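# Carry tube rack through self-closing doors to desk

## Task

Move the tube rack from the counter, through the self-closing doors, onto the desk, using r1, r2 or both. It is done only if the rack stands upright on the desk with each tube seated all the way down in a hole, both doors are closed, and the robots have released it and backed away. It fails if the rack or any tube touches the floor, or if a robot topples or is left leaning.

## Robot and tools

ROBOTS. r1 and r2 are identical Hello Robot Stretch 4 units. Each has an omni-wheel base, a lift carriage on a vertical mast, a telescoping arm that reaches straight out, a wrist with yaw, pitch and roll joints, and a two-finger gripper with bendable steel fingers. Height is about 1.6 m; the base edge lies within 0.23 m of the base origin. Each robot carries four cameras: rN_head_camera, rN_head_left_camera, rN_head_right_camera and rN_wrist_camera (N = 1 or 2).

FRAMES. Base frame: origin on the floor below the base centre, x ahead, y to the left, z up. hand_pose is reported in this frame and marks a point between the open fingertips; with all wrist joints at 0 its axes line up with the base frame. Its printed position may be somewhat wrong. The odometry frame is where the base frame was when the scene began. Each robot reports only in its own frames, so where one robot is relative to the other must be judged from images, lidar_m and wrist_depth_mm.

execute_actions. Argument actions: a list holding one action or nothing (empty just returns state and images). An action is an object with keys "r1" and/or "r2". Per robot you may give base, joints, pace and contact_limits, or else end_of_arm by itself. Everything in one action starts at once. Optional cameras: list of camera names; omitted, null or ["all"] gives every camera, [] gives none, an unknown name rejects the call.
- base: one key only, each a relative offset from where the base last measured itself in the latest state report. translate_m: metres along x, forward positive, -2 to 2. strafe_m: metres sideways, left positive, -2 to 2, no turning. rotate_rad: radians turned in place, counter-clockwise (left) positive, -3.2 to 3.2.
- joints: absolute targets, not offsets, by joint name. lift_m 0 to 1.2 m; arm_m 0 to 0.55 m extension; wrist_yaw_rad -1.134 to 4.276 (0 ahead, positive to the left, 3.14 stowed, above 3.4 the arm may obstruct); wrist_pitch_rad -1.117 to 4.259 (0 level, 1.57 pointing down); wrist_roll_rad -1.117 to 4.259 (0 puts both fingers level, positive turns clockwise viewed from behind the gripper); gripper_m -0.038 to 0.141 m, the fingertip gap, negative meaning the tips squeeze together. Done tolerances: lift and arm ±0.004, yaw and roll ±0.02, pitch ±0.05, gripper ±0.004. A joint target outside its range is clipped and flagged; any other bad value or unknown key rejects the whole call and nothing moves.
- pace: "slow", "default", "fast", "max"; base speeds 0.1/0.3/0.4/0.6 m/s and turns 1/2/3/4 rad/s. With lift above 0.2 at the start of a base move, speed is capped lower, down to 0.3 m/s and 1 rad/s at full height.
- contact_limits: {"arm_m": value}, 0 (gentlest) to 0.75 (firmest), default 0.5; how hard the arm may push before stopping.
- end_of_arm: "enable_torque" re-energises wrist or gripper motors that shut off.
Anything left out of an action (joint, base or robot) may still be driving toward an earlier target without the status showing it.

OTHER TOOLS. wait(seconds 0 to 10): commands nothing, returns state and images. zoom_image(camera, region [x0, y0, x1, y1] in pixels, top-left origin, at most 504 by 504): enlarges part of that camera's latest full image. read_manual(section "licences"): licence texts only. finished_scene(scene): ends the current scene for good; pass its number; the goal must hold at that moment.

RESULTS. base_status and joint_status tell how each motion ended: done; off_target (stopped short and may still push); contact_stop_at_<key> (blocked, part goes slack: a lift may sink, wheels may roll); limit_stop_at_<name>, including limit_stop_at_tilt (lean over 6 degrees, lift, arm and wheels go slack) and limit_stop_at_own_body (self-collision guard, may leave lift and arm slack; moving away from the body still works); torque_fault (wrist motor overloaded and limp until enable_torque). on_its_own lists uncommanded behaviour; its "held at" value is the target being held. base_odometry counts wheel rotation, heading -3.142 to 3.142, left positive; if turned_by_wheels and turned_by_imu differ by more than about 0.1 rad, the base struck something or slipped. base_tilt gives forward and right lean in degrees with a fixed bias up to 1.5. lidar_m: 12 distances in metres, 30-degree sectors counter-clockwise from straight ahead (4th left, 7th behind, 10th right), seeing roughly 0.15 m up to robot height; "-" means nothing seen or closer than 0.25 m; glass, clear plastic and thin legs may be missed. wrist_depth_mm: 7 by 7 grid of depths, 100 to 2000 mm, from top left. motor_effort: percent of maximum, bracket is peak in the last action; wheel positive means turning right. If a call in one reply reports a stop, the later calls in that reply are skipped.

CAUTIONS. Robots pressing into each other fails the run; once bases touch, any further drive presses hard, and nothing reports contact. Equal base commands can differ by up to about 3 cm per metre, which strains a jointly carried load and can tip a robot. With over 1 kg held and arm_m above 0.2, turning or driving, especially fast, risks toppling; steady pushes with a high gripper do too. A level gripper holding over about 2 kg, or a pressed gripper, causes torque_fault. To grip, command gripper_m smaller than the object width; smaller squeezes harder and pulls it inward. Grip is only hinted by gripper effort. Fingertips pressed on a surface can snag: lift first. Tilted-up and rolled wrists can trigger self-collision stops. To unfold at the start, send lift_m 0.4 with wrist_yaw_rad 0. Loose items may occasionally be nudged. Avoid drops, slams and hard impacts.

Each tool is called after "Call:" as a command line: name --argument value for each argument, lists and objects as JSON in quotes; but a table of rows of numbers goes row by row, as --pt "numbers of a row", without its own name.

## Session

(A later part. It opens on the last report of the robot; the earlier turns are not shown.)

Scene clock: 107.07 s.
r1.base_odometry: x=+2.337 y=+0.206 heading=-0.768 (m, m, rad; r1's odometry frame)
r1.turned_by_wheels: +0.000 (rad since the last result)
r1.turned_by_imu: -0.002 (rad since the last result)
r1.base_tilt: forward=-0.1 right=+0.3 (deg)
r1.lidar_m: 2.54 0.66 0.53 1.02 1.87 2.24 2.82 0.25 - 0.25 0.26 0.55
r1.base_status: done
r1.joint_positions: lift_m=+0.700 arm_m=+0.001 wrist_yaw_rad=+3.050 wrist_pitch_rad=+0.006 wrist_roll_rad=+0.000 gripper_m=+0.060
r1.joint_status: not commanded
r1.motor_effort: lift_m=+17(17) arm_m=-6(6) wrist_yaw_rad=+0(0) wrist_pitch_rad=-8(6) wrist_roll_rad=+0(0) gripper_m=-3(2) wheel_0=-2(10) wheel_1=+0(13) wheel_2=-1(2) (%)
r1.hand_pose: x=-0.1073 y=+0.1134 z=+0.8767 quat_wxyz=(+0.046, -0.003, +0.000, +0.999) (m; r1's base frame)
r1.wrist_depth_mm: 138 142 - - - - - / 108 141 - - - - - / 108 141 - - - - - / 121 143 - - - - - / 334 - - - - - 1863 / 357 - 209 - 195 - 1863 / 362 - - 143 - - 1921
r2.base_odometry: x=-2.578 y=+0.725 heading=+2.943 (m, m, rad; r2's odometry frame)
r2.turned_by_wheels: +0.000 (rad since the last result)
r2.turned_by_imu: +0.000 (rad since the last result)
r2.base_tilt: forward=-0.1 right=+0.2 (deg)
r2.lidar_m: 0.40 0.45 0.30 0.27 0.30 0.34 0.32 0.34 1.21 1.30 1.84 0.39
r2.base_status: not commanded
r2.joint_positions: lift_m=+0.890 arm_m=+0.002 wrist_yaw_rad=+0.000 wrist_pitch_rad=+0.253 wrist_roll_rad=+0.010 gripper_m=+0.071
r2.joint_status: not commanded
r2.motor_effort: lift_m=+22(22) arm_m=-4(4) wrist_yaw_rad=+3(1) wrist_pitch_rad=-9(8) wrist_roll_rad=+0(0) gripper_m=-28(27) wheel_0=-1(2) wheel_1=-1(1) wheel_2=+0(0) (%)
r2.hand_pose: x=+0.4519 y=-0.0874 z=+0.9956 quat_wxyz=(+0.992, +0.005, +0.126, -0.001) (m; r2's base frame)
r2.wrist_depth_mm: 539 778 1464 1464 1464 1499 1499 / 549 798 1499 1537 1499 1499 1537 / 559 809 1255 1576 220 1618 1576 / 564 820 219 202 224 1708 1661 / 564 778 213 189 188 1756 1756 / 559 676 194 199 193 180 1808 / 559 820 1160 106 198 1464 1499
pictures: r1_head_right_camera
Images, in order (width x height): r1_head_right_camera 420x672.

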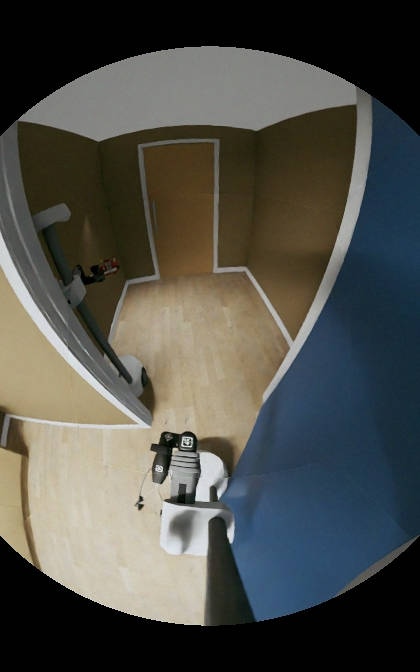

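Call:
execute_actions --actions '[{"r1":{"base":{"translate_m":1.32},"pace":"fast"}}]' --cameras '["r1_head_right_camera"]'

Scene clock: 112.17 s.
r1.base_odometry: x=+3.286 y=-0.711 heading=-0.768 (m, m, rad; r1's odometry frame)
r1.turned_by_wheels: +0.000 (rad since the last result)
r1.turned_by_imu: -0.005 (rad since the last result)
r1.base_tilt: forward=+0.1 right=+0.2 (deg)
r1.lidar_m: 1.50 1.52 1.37 0.70 0.75 0.87 0.75 0.76 0.82 0.86 0.89 1.04
r1.base_status: done
r1.joint_positions: lift_m=+0.700 arm_m=+0.001 wrist_yaw_rad=+3.050 wrist_pitch_rad=+0.006 wrist_roll_rad=+0.000 gripper_m=+0.060
r1.joint_status: not commanded
r1.motor_effort: lift_m=+17(17) arm_m=-6(6) wrist_yaw_rad=+1(1) wrist_pitch_rad=-7(7) wrist_roll_rad=-1(0) gripper_m=-5(0) wheel_0=+0(7) wheel_1=+0(8) wheel_2=+1(13) (%)
r1.hand_pose: x=-0.1073 y=+0.1134 z=+0.8767 quat_wxyz=(+0.046, -0.003, +0.000, +0.999) (m; r1's base frame)
r1.wrist_depth_mm: 138 142 891 960 1042 1078 1138 / 108 141 891 960 1042 1042 750 / 108 141 891 960 1025 1042 1078 / 121 143 891 976 1025 1025 1098 / 741 809 891 960 1008 1060 1118 / 768 809 209 960 196 1042 1118 / 768 788 878 143 1025 1042 1118
r2.base_odometry: x=-2.578 y=+0.725 heading=+2.943 (m, m, rad; r2's odometry frame)
r2.turned_by_wheels: +0.000 (rad since the last result)
r2.turned_by_imu: -0.001 (rad since the last result)
r2.base_tilt: forward=-0.2 right=+0.2 (deg)
r2.lidar_m: 0.41 0.44 0.31 0.30 0.30 0.34 0.32 0.35 0.57 0.80 0.74 0.42
r2.base_status: not commanded
r2.joint_positions: lift_m=+0.890 arm_m=+0.002 wrist_yaw_rad=+0.000 wrist_pitch_rad=+0.253 wrist_roll_rad=+0.010 gripper_m=+0.071
r2.joint_status: not commanded
r2.motor_effort: lift_m=+22(22) arm_m=-4(4) wrist_yaw_rad=+0(1) wrist_pitch_rad=-8(7) wrist_roll_rad=+0(0) gripper_m=-28(27) wheel_0=-2(2) wheel_1=-2(2) wheel_2=+0(0) (%)
r2.hand_pose: x=+0.4519 y=-0.0874 z=+0.9956 quat_wxyz=(+0.992, +0.005, +0.126, -0.001) (m; r2's base frame)
r2.wrist_depth_mm: 539 778 1464 1499 1464 1464 1464 / 544 798 1537 1576 1537 1537 1499 / 554 809 1255 1618 220 1576 1576 / 564 820 219 202 224 1708 1661 / 564 768 213 188 188 1808 1808 / 564 668 194 200 192 180 1808 / 559 831 1160 106 198 1464 1499
pictures: r1_head_right_camera
Images, in order (width x height): r1_head_right_camera 420x672.

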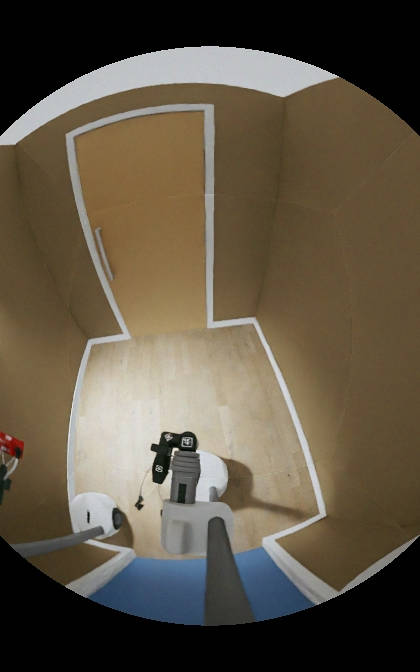

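Call:
execute_actions --actions '[{"r1":{"base":{"rotate_rad":0.775},"joints":{"wrist_yaw_rad":0,"gripper_m":0.08},"pace":"fast"}}]' --cameras '["r1_head_camera","r1_wrist_camera"]'

Scene clock: 115.97 s.
r1.base_odometry: x=+3.286 y=-0.711 heading=+0.007 (m, m, rad; r1's odometry frame)
r1.turned_by_wheels: +0.775 (rad since the last result)
r1.turned_by_imu: +0.784 (rad since the last result)
r1.base_tilt: forward=+0.1 right=+0.3 (deg)
r1.lidar_m: 1.54 1.22 0.66 0.75 0.79 0.75 0.78 0.92 0.86 0.93 1.32 1.51
r1.base_status: done
r1.joint_positions: lift_m=+0.700 arm_m=+0.001 wrist_yaw_rad=+0.000 wrist_pitch_rad=+0.006 wrist_roll_rad=+0.000 gripper_m=+0.080
r1.joint_status: all done
r1.motor_effort: lift_m=+17(17) arm_m=-6(6) wrist_yaw_rad=+0(2) wrist_pitch_rad=-7(7) wrist_roll_rad=+1(0) gripper_m=-2(2) wheel_0=-1(5) wheel_1=-1(6) wheel_2=+0(9) (%)
r1.hand_pose: x=+0.4605 y=-0.0873 z=+0.8767 quat_wxyz=(+1.000, +0.000, +0.003, +0.000) (m; r1's base frame)
r1.wrist_depth_mm: 1060 1255 1618 1464 1308 1160 1060 / 1042 1308 1576 1464 1281 1138 1042 / 1042 1255 1618 1464 1281 1160 1060 / 1042 1255 1618 1464 1255 1182 1078 / 1060 1281 1576 1499 1308 1160 1060 / 1042 1229 211 1464 196 1138 1060 / 1025 1160 1537 143 1281 1118 1042
r2.base_odometry: x=-2.578 y=+0.725 heading=+2.943 (m, m, rad; r2's odometry frame)
r2.turned_by_wheels: +0.000 (rad since the last result)
r2.turned_by_imu: -0.001 (rad since the last result)
r2.base_tilt: forward=-0.1 right=+0.2 (deg)
r2.lidar_m: 0.42 0.44 0.31 0.28 0.31 0.34 0.32 0.35 0.60 0.80 0.74 0.40
r2.base_status: not commanded
r2.joint_positions: lift_m=+0.890 arm_m=+0.002 wrist_yaw_rad=+0.000 wrist_pitch_rad=+0.253 wrist_roll_rad=+0.010 gripper_m=+0.071
r2.joint_status: not commanded
r2.motor_effort: lift_m=+22(22) arm_m=-5(4) wrist_yaw_rad=+1(2) wrist_pitch_rad=-8(7) wrist_roll_rad=+0(1) gripper_m=-28(30) wheel_0=-2(2) wheel_1=-2(1) wheel_2=+0(0) (%)
r2.hand_pose: x=+0.4519 y=-0.0874 z=+0.9956 quat_wxyz=(+0.992, +0.005, +0.126, -0.001) (m; r2's base frame)
r2.wrist_depth_mm: 539 778 1464 1499 1499 1430 1464 / 549 798 1537 1537 1576 1537 1499 / 554 809 1255 1576 220 1661 1576 / 564 831 219 201 224 1661 1618 / 564 768 213 188 188 1756 1756 / 559 676 194 200 193 180 1808 / 554 820 1160 106 198 1499 1499
pictures: r1_head_camera, r1_wrist_camera
Images, in order (width x height): r1_head_camera 420x560, r1_wrist_camera 616x392.

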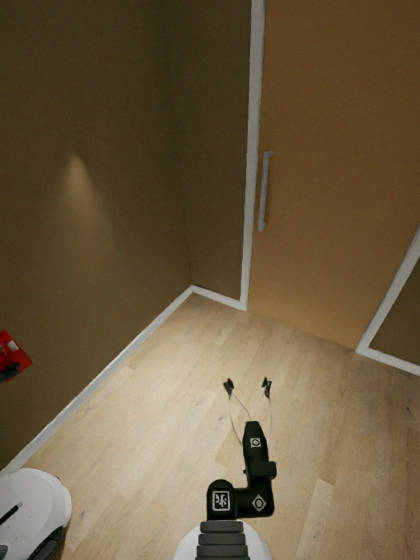

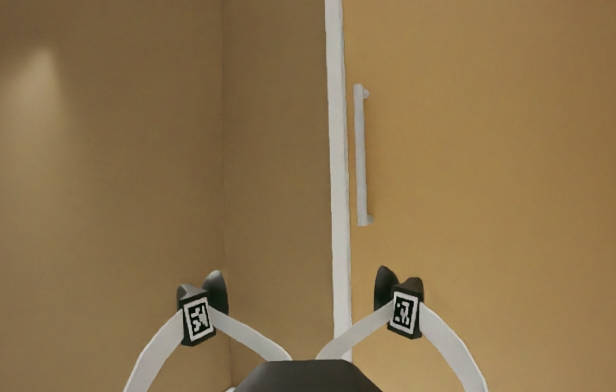

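Call:
execute_actions --actions '[{"r1":{"base":{"strafe_m":-0.22},"joints":{"arm_m":0.5},"pace":"fast"}}]' --cameras '["r1_wrist_camera"]'

Call:
execute_actions --actions '[{"r1":{"base":{"translate_m":0.4},"pace":"fast"}}]' --cameras '["r1_head_camera","r1_wrist_camera"]'

Scene clock: 118.43 s.
r1.base_odometry: x=+3.288 y=-0.931 heading=+0.007 (m, m, rad; r1's odometry frame)
r1.turned_by_wheels: +0.000 (rad since the last result)
r1.turned_by_imu: -0.001 (rad since the last result)
r1.base_tilt: forward=+0.0 right=+0.3 (deg)
r1.lidar_m: 1.46 1.45 0.88 0.95 0.91 0.78 0.85 0.72 0.69 0.75 1.01 1.37
r1.base_status: done
r1.joint_positions: lift_m=+0.700 arm_m=+0.499 wrist_yaw_rad=+0.000 wrist_pitch_rad=+0.006 wrist_roll_rad=+0.000 gripper_m=+0.080
r1.joint_status: all done
r1.motor_effort: lift_m=+17(17) arm_m=+7(7) wrist_yaw_rad=-1(2) wrist_pitch_rad=-7(7) wrist_roll_rad=+0(0) gripper_m=-1(0) wheel_0=-1(10) wheel_1=+2(14) wheel_2=-1(1) (%)
r1.hand_pose: x=+0.9582 y=-0.0874 z=+0.8768 quat_wxyz=(+1.000, +0.000, +0.003, +0.000) (m; r1's base frame)
r1.wrist_depth_mm: 976 1098 976 820 750 668 609 / 991 1118 976 831 759 683 609 / 960 1118 991 831 768 676 621 / 976 1118 960 842 759 676 615 / 960 1098 991 842 759 676 615 / 960 1098 210 842 196 676 615 / 960 1078 960 142 759 661 621
r2.base_odometry: x=-2.578 y=+0.725 heading=+2.943 (m, m, rad; r2's odometry frame)
r2.turned_by_wheels: +0.000 (rad since the last result)
r2.turned_by_imu: +0.000 (rad since the last result)
r2.base_tilt: forward=-0.1 right=+0.2 (deg)
r2.lidar_m: 0.39 0.43 0.31 0.28 0.31 0.34 0.31 0.33 0.57 1.11 0.96 0.43
r2.base_status: not commanded
r2.joint_positions: lift_m=+0.890 arm_m=+0.002 wrist_yaw_rad=+0.000 wrist_pitch_rad=+0.253 wrist_roll_rad=+0.010 gripper_m=+0.071
r2.joint_status: not commanded
r2.motor_effort: lift_m=+22(22) arm_m=-4(4) wrist_yaw_rad=+2(0) wrist_pitch_rad=-7(8) wrist_roll_rad=+0(0) gripper_m=-29(26) wheel_0=-2(2) wheel_1=-1(2) wheel_2=+0(0) (%)
r2.hand_pose: x=+0.4519 y=-0.0874 z=+0.9956 quat_wxyz=(+0.992, +0.005, +0.126, -0.001) (m; r2's base frame)
r2.wrist_depth_mm: 539 778 1464 1499 1499 1464 1464 / 549 798 1537 1537 1537 1537 1537 / 559 820 1255 1576 220 1618 1537 / 559 820 219 202 224 1661 1661 / 564 778 213 189 187 1808 1756 / 564 668 194 200 193 180 1808 / 559 820 1160 106 197 1464 1499
pictures: r1_wrist_camera
Images, in order (width x height): r1_wrist_camera 616x392.

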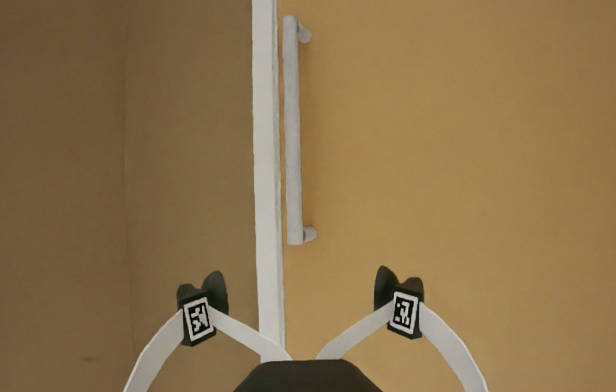

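Scene clock: 120.77 s.
r1.base_odometry: x=+3.688 y=-0.928 heading=+0.007 (m, m, rad; r1's odometry frame)
r1.turned_by_wheels: +0.000 (rad since the last result)
r1.turned_by_imu: -0.002 (rad since the last result)
r1.base_tilt: forward=+0.2 right=+0.4 (deg)
r1.lidar_m: 1.10 1.22 1.15 0.77 1.02 1.20 1.19 0.93 0.90 0.93 1.10 1.05
r1.base_status: done
r1.joint_positions: lift_m=+0.700 arm_m=+0.499 wrist_yaw_rad=+0.000 wrist_pitch_rad=+0.006 wrist_roll_rad=+0.000 gripper_m=+0.080
r1.joint_status: not commanded
r1.motor_effort: lift_m=+17(17) arm_m=+7(6) wrist_yaw_rad=+0(1) wrist_pitch_rad=-6(6) wrist_roll_rad=+0(0) gripper_m=-4(1) wheel_0=-1(6) wheel_1=-1(4) wheel_2=+2(11) (%)
r1.hand_pose: x=+0.9582 y=-0.0874 z=+0.8768 quat_wxyz=(+1.000, +0.000, +0.003, +0.000) (m; r1's base frame)
r1.wrist_depth_mm: 750 627 504 433 404 357 330 / 750 627 504 433 404 359 336 / 750 621 508 442 407 362 332 / 741 627 508 442 407 362 334 / 750 621 530 436 407 364 332 / 741 621 209 459 195 364 332 / 741 634 530 142 402 351 332
r2.base_odometry: x=-2.578 y=+0.725 heading=+2.943 (m, m, rad; r2's odometry frame)
r2.turned_by_wheels: +0.000 (rad since the last result)
r2.turned_by_imu: +0.000 (rad since the last result)
r2.base_tilt: forward=-0.2 right=+0.2 (deg)
r2.lidar_m: 0.40 0.43 0.32 0.29 0.30 0.35 0.33 0.34 0.56 1.27 0.99 0.44
r2.base_status: not commanded
r2.joint_positions: lift_m=+0.890 arm_m=+0.002 wrist_yaw_rad=+0.000 wrist_pitch_rad=+0.253 wrist_roll_rad=+0.010 gripper_m=+0.071
r2.joint_status: not commanded
r2.motor_effort: lift_m=+22(22) arm_m=-4(4) wrist_yaw_rad=+0(0) wrist_pitch_rad=-8(8) wrist_roll_rad=+0(1) gripper_m=-26(30) wheel_0=-2(2) wheel_1=-2(1) wheel_2=+0(0) (%)
r2.hand_pose: x=+0.4519 y=-0.0874 z=+0.9956 quat_wxyz=(+0.992, +0.005, +0.126, -0.001) (m; r2's base frame)
r2.wrist_depth_mm: 535 778 1464 1499 1464 1464 1464 / 544 798 1537 1537 1576 1499 1499 / 559 809 1255 1576 221 1160 1576 / 564 809 219 201 224 1708 1661 / 564 768 213 189 187 1708 1756 / 559 668 193 199 192 181 1808 / 559 831 1160 106 198 1430 1499
pictures: r1_head_camera, r1_wrist_camera
Images, in order (width x height): r1_head_camera 420x560, r1_wrist_camera 616x392.

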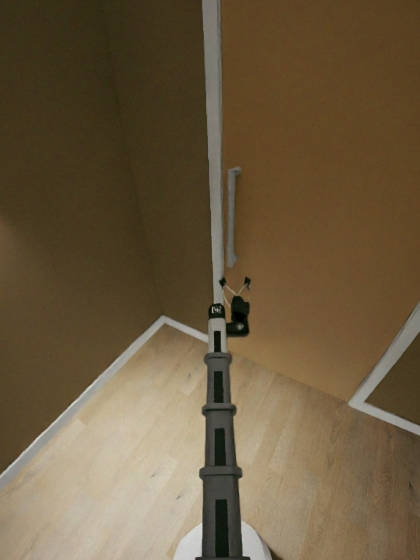

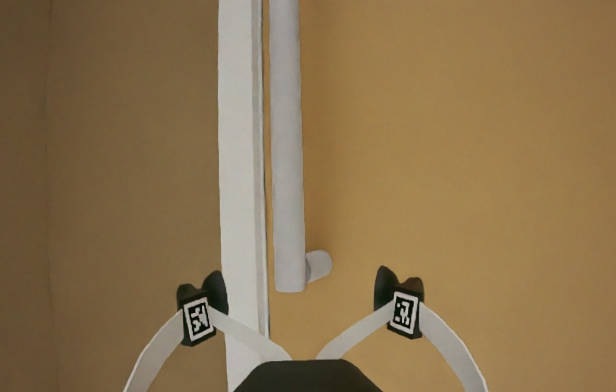

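Call:
execute_actions --actions '[{"r1":{"base":{"strafe_m":0.015},"joints":{"arm_m":0.545,"lift_m":0.8},"pace":"fast"}}]' --cameras '[]'

Call:
execute_actions --actions '[{"r1":{"base":{"translate_m":0.11},"joints":{"gripper_m":0.065}}}]' --cameras '["r1_wrist_camera"]'

Scene clock: 122.30 s.
r1.base_odometry: x=+3.688 y=-0.913 heading=+0.007 (m, m, rad; r1's odometry frame)
r1.turned_by_wheels: +0.000 (rad since the last result)
r1.turned_by_imu: +0.000 (rad since the last result)
r1.base_tilt: forward=+0.1 right=+0.3 (deg)
r1.lidar_m: 1.10 1.19 1.14 0.76 0.94 1.19 1.21 0.94 0.89 0.98 1.12 1.06
r1.base_status: done
r1.joint_positions: lift_m=+0.800 arm_m=+0.544 wrist_yaw_rad=+0.000 wrist_pitch_rad=+0.006 wrist_roll_rad=+0.000 gripper_m=+0.080
r1.joint_status: all done
r1.motor_effort: lift_m=+25(30) arm_m=+7(7) wrist_yaw_rad=-1(1) wrist_pitch_rad=-6(7) wrist_roll_rad=+1(0) gripper_m=+0(2) wheel_0=+0(10) wheel_1=-2(10) wheel_2=+0(1) (%)
r1.hand_pose: x=+1.0032 y=-0.0874 z=+0.9761 quat_wxyz=(+1.000, +0.000, +0.003, +0.000) (m; r1's base frame)
r1.wrist_depth_mm: 691 574 488 399 375 330 304 / 699 574 480 407 375 332 306 / 691 569 484 407 375 334 307 / 699 574 484 404 375 334 309 / 683 574 484 404 373 334 307 / 699 580 209 404 196 334 307 / 699 585 492 142 375 322 307
r2.base_odometry: x=-2.578 y=+0.725 heading=+2.943 (m, m, rad; r2's odometry frame)
r2.turned_by_wheels: +0.000 (rad since the last result)
r2.turned_by_imu: +0.000 (rad since the last result)
r2.base_tilt: forward=-0.1 right=+0.2 (deg)
r2.lidar_m: 0.41 0.43 0.30 0.30 0.31 0.36 0.32 0.35 0.56 1.27 0.96 0.43
r2.base_status: not commanded
r2.joint_positions: lift_m=+0.890 arm_m=+0.002 wrist_yaw_rad=+0.000 wrist_pitch_rad=+0.253 wrist_roll_rad=+0.010 gripper_m=+0.071
r2.joint_status: not commanded
r2.motor_effort: lift_m=+22(22) arm_m=-4(4) wrist_yaw_rad=+0(2) wrist_pitch_rad=-8(8) wrist_roll_rad=+0(1) gripper_m=-28(28) wheel_0=-2(2) wheel_1=-1(2) wheel_2=+0(0) (%)
r2.hand_pose: x=+0.4519 y=-0.0874 z=+0.9956 quat_wxyz=(+0.992, +0.005, +0.126, -0.001) (m; r2's base frame)
r2.wrist_depth_mm: 539 778 1499 1464 1499 1464 1464 / 549 798 1499 1537 1537 1499 1499 / 554 809 1255 1576 220 1618 1618 / 564 820 220 201 224 1661 1661 / 564 778 213 187 187 1708 1808 / 559 668 194 199 193 180 1808 / 559 820 1160 106 198 1464 1499
pictures: none
No camera images: the call's "cameras" was empty. Leave "cameras" out to get every camera's image.

Scene clock: 123.90 s.
r1.base_odometry: x=+3.798 y=-0.912 heading=+0.007 (m, m, rad; r1's odometry frame)
r1.turned_by_wheels: +0.000 (rad since the last result)
r1.turned_by_imu: -0.001 (rad since the last result)
r1.base_tilt: forward=+0.3 right=+0.4 (deg)
r1.lidar_m: 0.99 1.14 1.10 0.75 0.98 1.27 1.33 1.01 0.96 1.04 1.01 0.95
r1.base_status: done
r1.joint_positions: lift_m=+0.800 arm_m=+0.544 wrist_yaw_rad=+0.000 wrist_pitch_rad=+0.006 wrist_roll_rad=+0.000 gripper_m=+0.065
r1.joint_status: all done
r1.motor_effort: lift_m=+25(25) arm_m=+7(7) wrist_yaw_rad=+0(0) wrist_pitch_rad=-6(7) wrist_roll_rad=+0(1) gripper_m=-5(0) wheel_0=+1(6) wheel_1=+0(4) wheel_2=+0(7) (%)
r1.hand_pose: x=+1.0032 y=-0.0874 z=+0.9761 quat_wxyz=(+1.000, +0.000, +0.003, +0.000) (m; r1's base frame)
r1.wrist_depth_mm: 512 427 342 229 276 246 - / 517 427 342 229 278 248 229 / 517 427 342 230 278 248 229 / 517 427 342 231 278 249 229 / 521 430 342 234 278 249 229 / 521 430 198 233 196 248 229 / 521 433 338 142 278 240 -
r2.base_odometry: x=-2.578 y=+0.725 heading=+2.943 (m, m, rad; r2's odometry frame)
r2.turned_by_wheels: +0.000 (rad since the last result)
r2.turned_by_imu: +0.000 (rad since the last result)
r2.base_tilt: forward=-0.1 right=+0.2 (deg)
r2.lidar_m: 0.40 0.45 0.30 0.29 0.31 0.35 0.31 0.34 0.56 1.27 1.01 0.41
r2.base_status: not commanded
r2.joint_positions: lift_m=+0.890 arm_m=+0.002 wrist_yaw_rad=+0.000 wrist_pitch_rad=+0.253 wrist_roll_rad=+0.010 gripper_m=+0.071
r2.joint_status: not commanded
r2.motor_effort: lift_m=+22(22) arm_m=-4(4) wrist_yaw_rad=+0(0) wrist_pitch_rad=-9(9) wrist_roll_rad=+0(0) gripper_m=-28(28) wheel_0=-1(1) wheel_1=-1(2) wheel_2=+0(0) (%)
r2.hand_pose: x=+0.4519 y=-0.0874 z=+0.9956 quat_wxyz=(+0.992, +0.005, +0.126, -0.001) (m; r2's base frame)
r2.wrist_depth_mm: 539 788 1464 1499 1464 1464 1430 / 549 788 1499 1537 1499 1499 1499 / 554 809 1255 1576 221 1576 1618 / 559 820 219 201 224 1661 1661 / 559 768 213 188 187 1708 1756 / 564 668 194 199 192 180 1808 / 554 820 1182 106 198 1464 1499
pictures: r1_wrist_camera
Images, in order (width x height): r1_wrist_camera 616x392.

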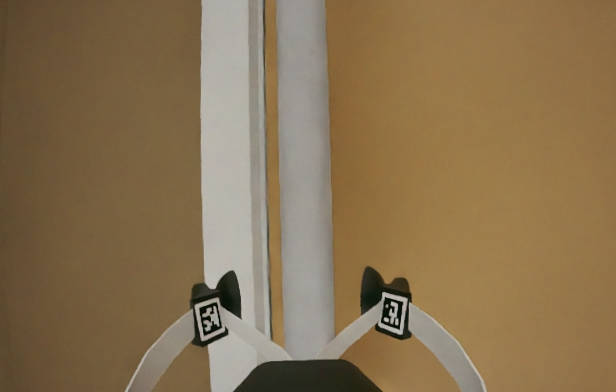

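Call:
execute_actions --actions '[{"r1":{"base":{"translate_m":0.03},"joints":{"gripper_m":-0.03}}}]' --cameras '["r1_wrist_camera"]'

Scene clock: 125.73 s.
r1.base_odometry: x=+3.828 y=-0.912 heading=+0.007 (m, m, rad; r1's odometry frame)
r1.turned_by_wheels: +0.000 (rad since the last result)
r1.turned_by_imu: +0.000 (rad since the last result)
r1.base_tilt: forward=+0.2 right=+0.2 (deg)
r1.lidar_m: 0.97 1.13 1.05 0.76 0.97 1.32 1.35 1.05 0.97 1.00 0.97 0.93
r1.base_status: done
r1.joint_positions: lift_m=+0.800 arm_m=+0.544 wrist_yaw_rad=+0.003 wrist_pitch_rad=+0.006 wrist_roll_rad=+0.000 gripper_m=-0.029
r1.joint_status: all done
r1.motor_effort: lift_m=+26(25) arm_m=+5(7) wrist_yaw_rad=-9(7) wrist_pitch_rad=-6(7) wrist_roll_rad=+0(0) gripper_m=-19(16) wheel_0=+1(5) wheel_1=+0(3) wheel_2=+1(8) (%)
r1.hand_pose: x=+1.0036 y=-0.0866 z=+0.9761 quat_wxyz=(+1.000, +0.000, +0.003, +0.001) (m; r1's base frame)
r1.wrist_depth_mm: 469 392 310 182 235 211 - / 473 389 309 183 235 211 196 / 473 387 309 183 236 211 197 / 469 387 309 182 237 212 196 / 477 392 310 181 236 211 197 / 477 394 192 180 182 211 197 / 477 155 306 178 233 202 -
r2.base_odometry: x=-2.578 y=+0.725 heading=+2.943 (m, m, rad; r2's odometry frame)
r2.turned_by_wheels: +0.000 (rad since the last result)
r2.turned_by_imu: +0.000 (rad since the last result)
r2.base_tilt: forward=-0.1 right=+0.2 (deg)
r2.lidar_m: 0.41 0.45 0.31 0.29 0.30 0.34 0.31 0.35 0.58 1.28 1.05 0.42
r2.base_status: not commanded
r2.joint_positions: lift_m=+0.890 arm_m=+0.002 wrist_yaw_rad=+0.000 wrist_pitch_rad=+0.253 wrist_roll_rad=+0.010 gripper_m=+0.071
r2.joint_status: not commanded
r2.motor_effort: lift_m=+22(22) arm_m=-4(4) wrist_yaw_rad=+1(1) wrist_pitch_rad=-8(8) wrist_roll_rad=+0(0) gripper_m=-28(28) wheel_0=-2(2) wheel_1=-2(2) wheel_2=+0(0) (%)
r2.hand_pose: x=+0.4519 y=-0.0874 z=+0.9956 quat_wxyz=(+0.992, +0.005, +0.126, -0.001) (m; r2's base frame)
r2.wrist_depth_mm: 539 778 1464 1499 1464 1464 1430 / 544 798 1537 1537 1537 1537 1499 / 559 820 1229 1576 220 1618 1576 / 564 831 219 202 224 1708 1661 / 559 768 213 188 188 1756 1808 / 559 668 193 199 192 180 1808 / 559 831 1160 106 198 1464 1499
pictures: r1_wrist_camera
Images, in order (width x height): r1_wrist_camera 616x392.

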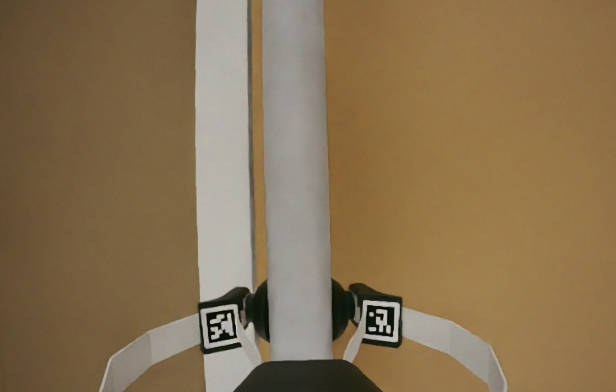

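Call:
execute_actions --actions '[{"r1":{"base":{"strafe_m":0.07},"joints":{"arm_m":0.02}}}]' --cameras '["r1_wrist_camera","r1_head_camera"]'

Scene clock: 129.07 s.
r1.base_odometry: x=+3.827 y=-0.842 heading=+0.007 (m, m, rad; r1's odometry frame)
r1.turned_by_wheels: +0.000 (rad since the last result)
r1.turned_by_imu: -0.002 (rad since the last result)
r1.base_tilt: forward=-0.2 right=+0.1 (deg)
r1.lidar_m: 0.42 1.06 1.01 0.70 0.88 1.26 1.33 1.08 1.03 1.09 0.82 0.52
r1.base_status: done
r1.joint_positions: lift_m=+0.800 arm_m=+0.021 wrist_yaw_rad=-0.001 wrist_pitch_rad=+0.009 wrist_roll_rad=+0.000 gripper_m=-0.029
r1.joint_status: all done
r1.motor_effort: lift_m=+25(25) arm_m=-8(11) wrist_yaw_rad=+4(30) wrist_pitch_rad=-14(14) wrist_roll_rad=+0(0) gripper_m=-17(23) wheel_0=-1(14) wheel_1=+0(5) wheel_2=+1(7) (%)
r1.hand_pose: x=+0.4806 y=-0.0878 z=+0.9753 quat_wxyz=(+1.000, +0.000, +0.004, -0.001) (m; r1's base frame)
r1.wrist_depth_mm: 904 1060 243 173 263 274 283 / 891 1042 243 173 262 273 282 / 878 1042 243 172 262 273 282 / 891 1060 242 171 260 272 281 / 878 1060 242 170 262 272 281 / 866 1060 200 170 180 271 281 / 891 151 239 168 259 266 281
r2.base_odometry: x=-2.578 y=+0.725 heading=+2.943 (m, m, rad; r2's odometry frame)
r2.turned_by_wheels: +0.000 (rad since the last result)
r2.turned_by_imu: +0.000 (rad since the last result)
r2.base_tilt: forward=-0.1 right=+0.2 (deg)
r2.lidar_m: 0.40 0.44 0.29 0.29 0.31 0.35 0.31 0.35 0.57 1.30 0.99 0.42
r2.base_status: not commanded
r2.joint_positions: lift_m=+0.890 arm_m=+0.002 wrist_yaw_rad=+0.000 wrist_pitch_rad=+0.253 wrist_roll_rad=+0.010 gripper_m=+0.071
r2.joint_status: not commanded
r2.motor_effort: lift_m=+22(22) arm_m=-4(4) wrist_yaw_rad=-1(2) wrist_pitch_rad=-9(7) wrist_roll_rad=+0(0) gripper_m=-27(29) wheel_0=-2(2) wheel_1=-2(2) wheel_2=+0(0) (%)
r2.hand_pose: x=+0.4519 y=-0.0874 z=+0.9956 quat_wxyz=(+0.992, +0.005, +0.126, -0.001) (m; r2's base frame)
r2.wrist_depth_mm: 539 778 1499 1499 - 1025 1336 / 549 798 1537 1537 - 1078 1397 / 554 809 1255 1576 220 1118 820 / 559 820 219 201 224 1281 1708 / 559 759 213 188 189 1430 1756 / 559 676 195 199 193 180 1756 / 559 831 1160 106 198 1464 1499
pictures: r1_head_camera, r1_wrist_camera
Images, in order (width x height): r1_head_camera 420x560, r1_wrist_camera 616x392.

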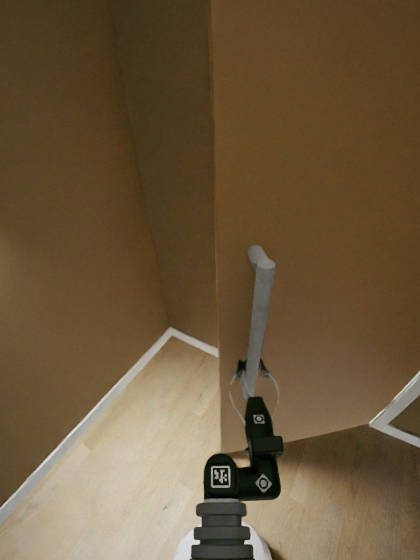

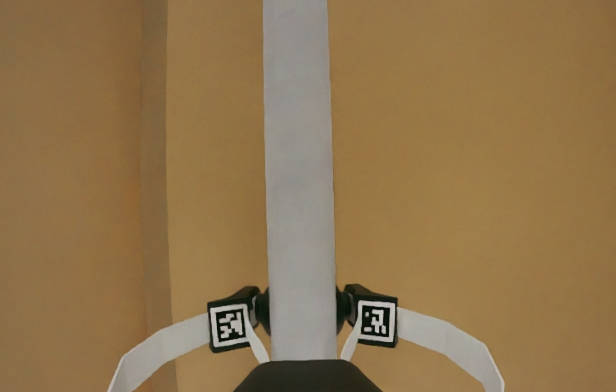

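Call:
execute_actions --actions '[{"r1":{"base":{"translate_m":-0.25},"joints":{"wrist_yaw_rad":-0.1}},"r2":{"base":{"translate_m":0.3}}}]' --cameras '["r1_wrist_camera","r2_head_camera","r2_head_right_camera"]'

Scene clock: 132.50 s.
r1.base_odometry: x=+3.578 y=-0.843 heading=+0.007 (m, m, rad; r1's odometry frame)
r1.turned_by_wheels: -0.001 (rad since the last result)
r1.turned_by_imu: -0.343 (rad since the last result)
r1.base_tilt: forward=+0.1 right=+0.4 (deg)
r1.lidar_m: 0.40 1.26 0.57 0.56 0.63 1.11 1.09 1.14 1.02 1.00 1.15 0.40
r1.base_status: done
r1.joint_positions: lift_m=+0.800 arm_m=+0.021 wrist_yaw_rad=-0.104 wrist_pitch_rad=+0.007 wrist_roll_rad=-0.001 gripper_m=-0.029
r1.joint_status: all done
r1.motor_effort: lift_m=+23(25) arm_m=-7(8) wrist_yaw_rad=+13(76) wrist_pitch_rad=-10(14) wrist_roll_rad=+3(4) gripper_m=-23(21) wheel_0=-13(32) wheel_1=-2(18) wheel_2=+5(14) (%)
r1.hand_pose: x=+0.4699 y=-0.1170 z=+0.9759 quat_wxyz=(+0.999, -0.001, +0.004, -0.052) (m; r1's base frame)
r1.wrist_depth_mm: 569 173 217 164 430 878 904 / 960 173 217 163 421 842 891 / 976 173 217 163 415 820 891 / 960 173 216 163 413 798 878 / 960 172 215 164 413 788 904 / 946 171 199 164 181 768 891 / 564 163 197 160 382 559 878
r2.base_odometry: x=-2.872 y=+0.784 heading=+2.944 (m, m, rad; r2's odometry frame)
r2.turned_by_wheels: +0.000 (rad since the last result)
r2.turned_by_imu: -0.001 (rad since the last result)
r2.base_tilt: forward=-0.2 right=+0.1 (deg)
r2.lidar_m: 0.41 0.46 0.33 0.28 0.30 0.43 0.61 0.63 0.99 1.77 0.62 0.43
r2.base_status: done
r2.joint_positions: lift_m=+0.890 arm_m=+0.002 wrist_yaw_rad=+0.000 wrist_pitch_rad=+0.253 wrist_roll_rad=+0.010 gripper_m=+0.071
r2.joint_status: not commanded
r2.motor_effort: lift_m=+22(22) arm_m=-4(4) wrist_yaw_rad=+0(2) wrist_pitch_rad=-7(7) wrist_roll_rad=+1(0) gripper_m=-24(27) wheel_0=+2(5) wheel_1=+1(5) wheel_2=+1(7) (%)
r2.hand_pose: x=+0.4519 y=-0.0874 z=+0.9956 quat_wxyz=(+0.992, +0.005, +0.126, -0.001) (m; r2's base frame)
r2.wrist_depth_mm: 549 788 1229 1205 - - - / 554 809 1255 1281 - - - / 569 831 1281 1308 221 - - / 569 842 1182 202 224 - - / 569 768 213 188 187 - 1499 / 569 676 193 199 192 180 1281 / 569 842 1182 106 198 1464 917
pictures: r1_wrist_camera, r2_head_camera, r2_head_right_camera
Images, in order (width x height): r1_wrist_camera 616x392, r2_head_camera 420x560, r2_head_right_camera 420x672.

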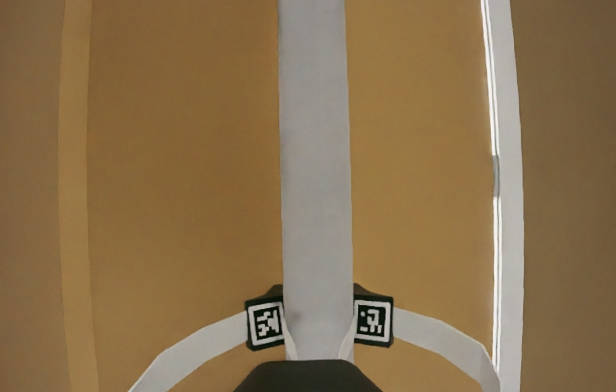

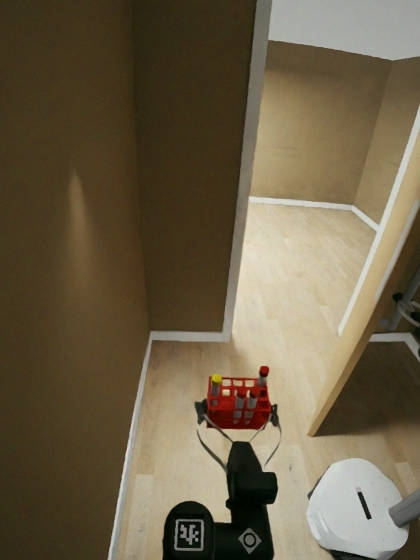

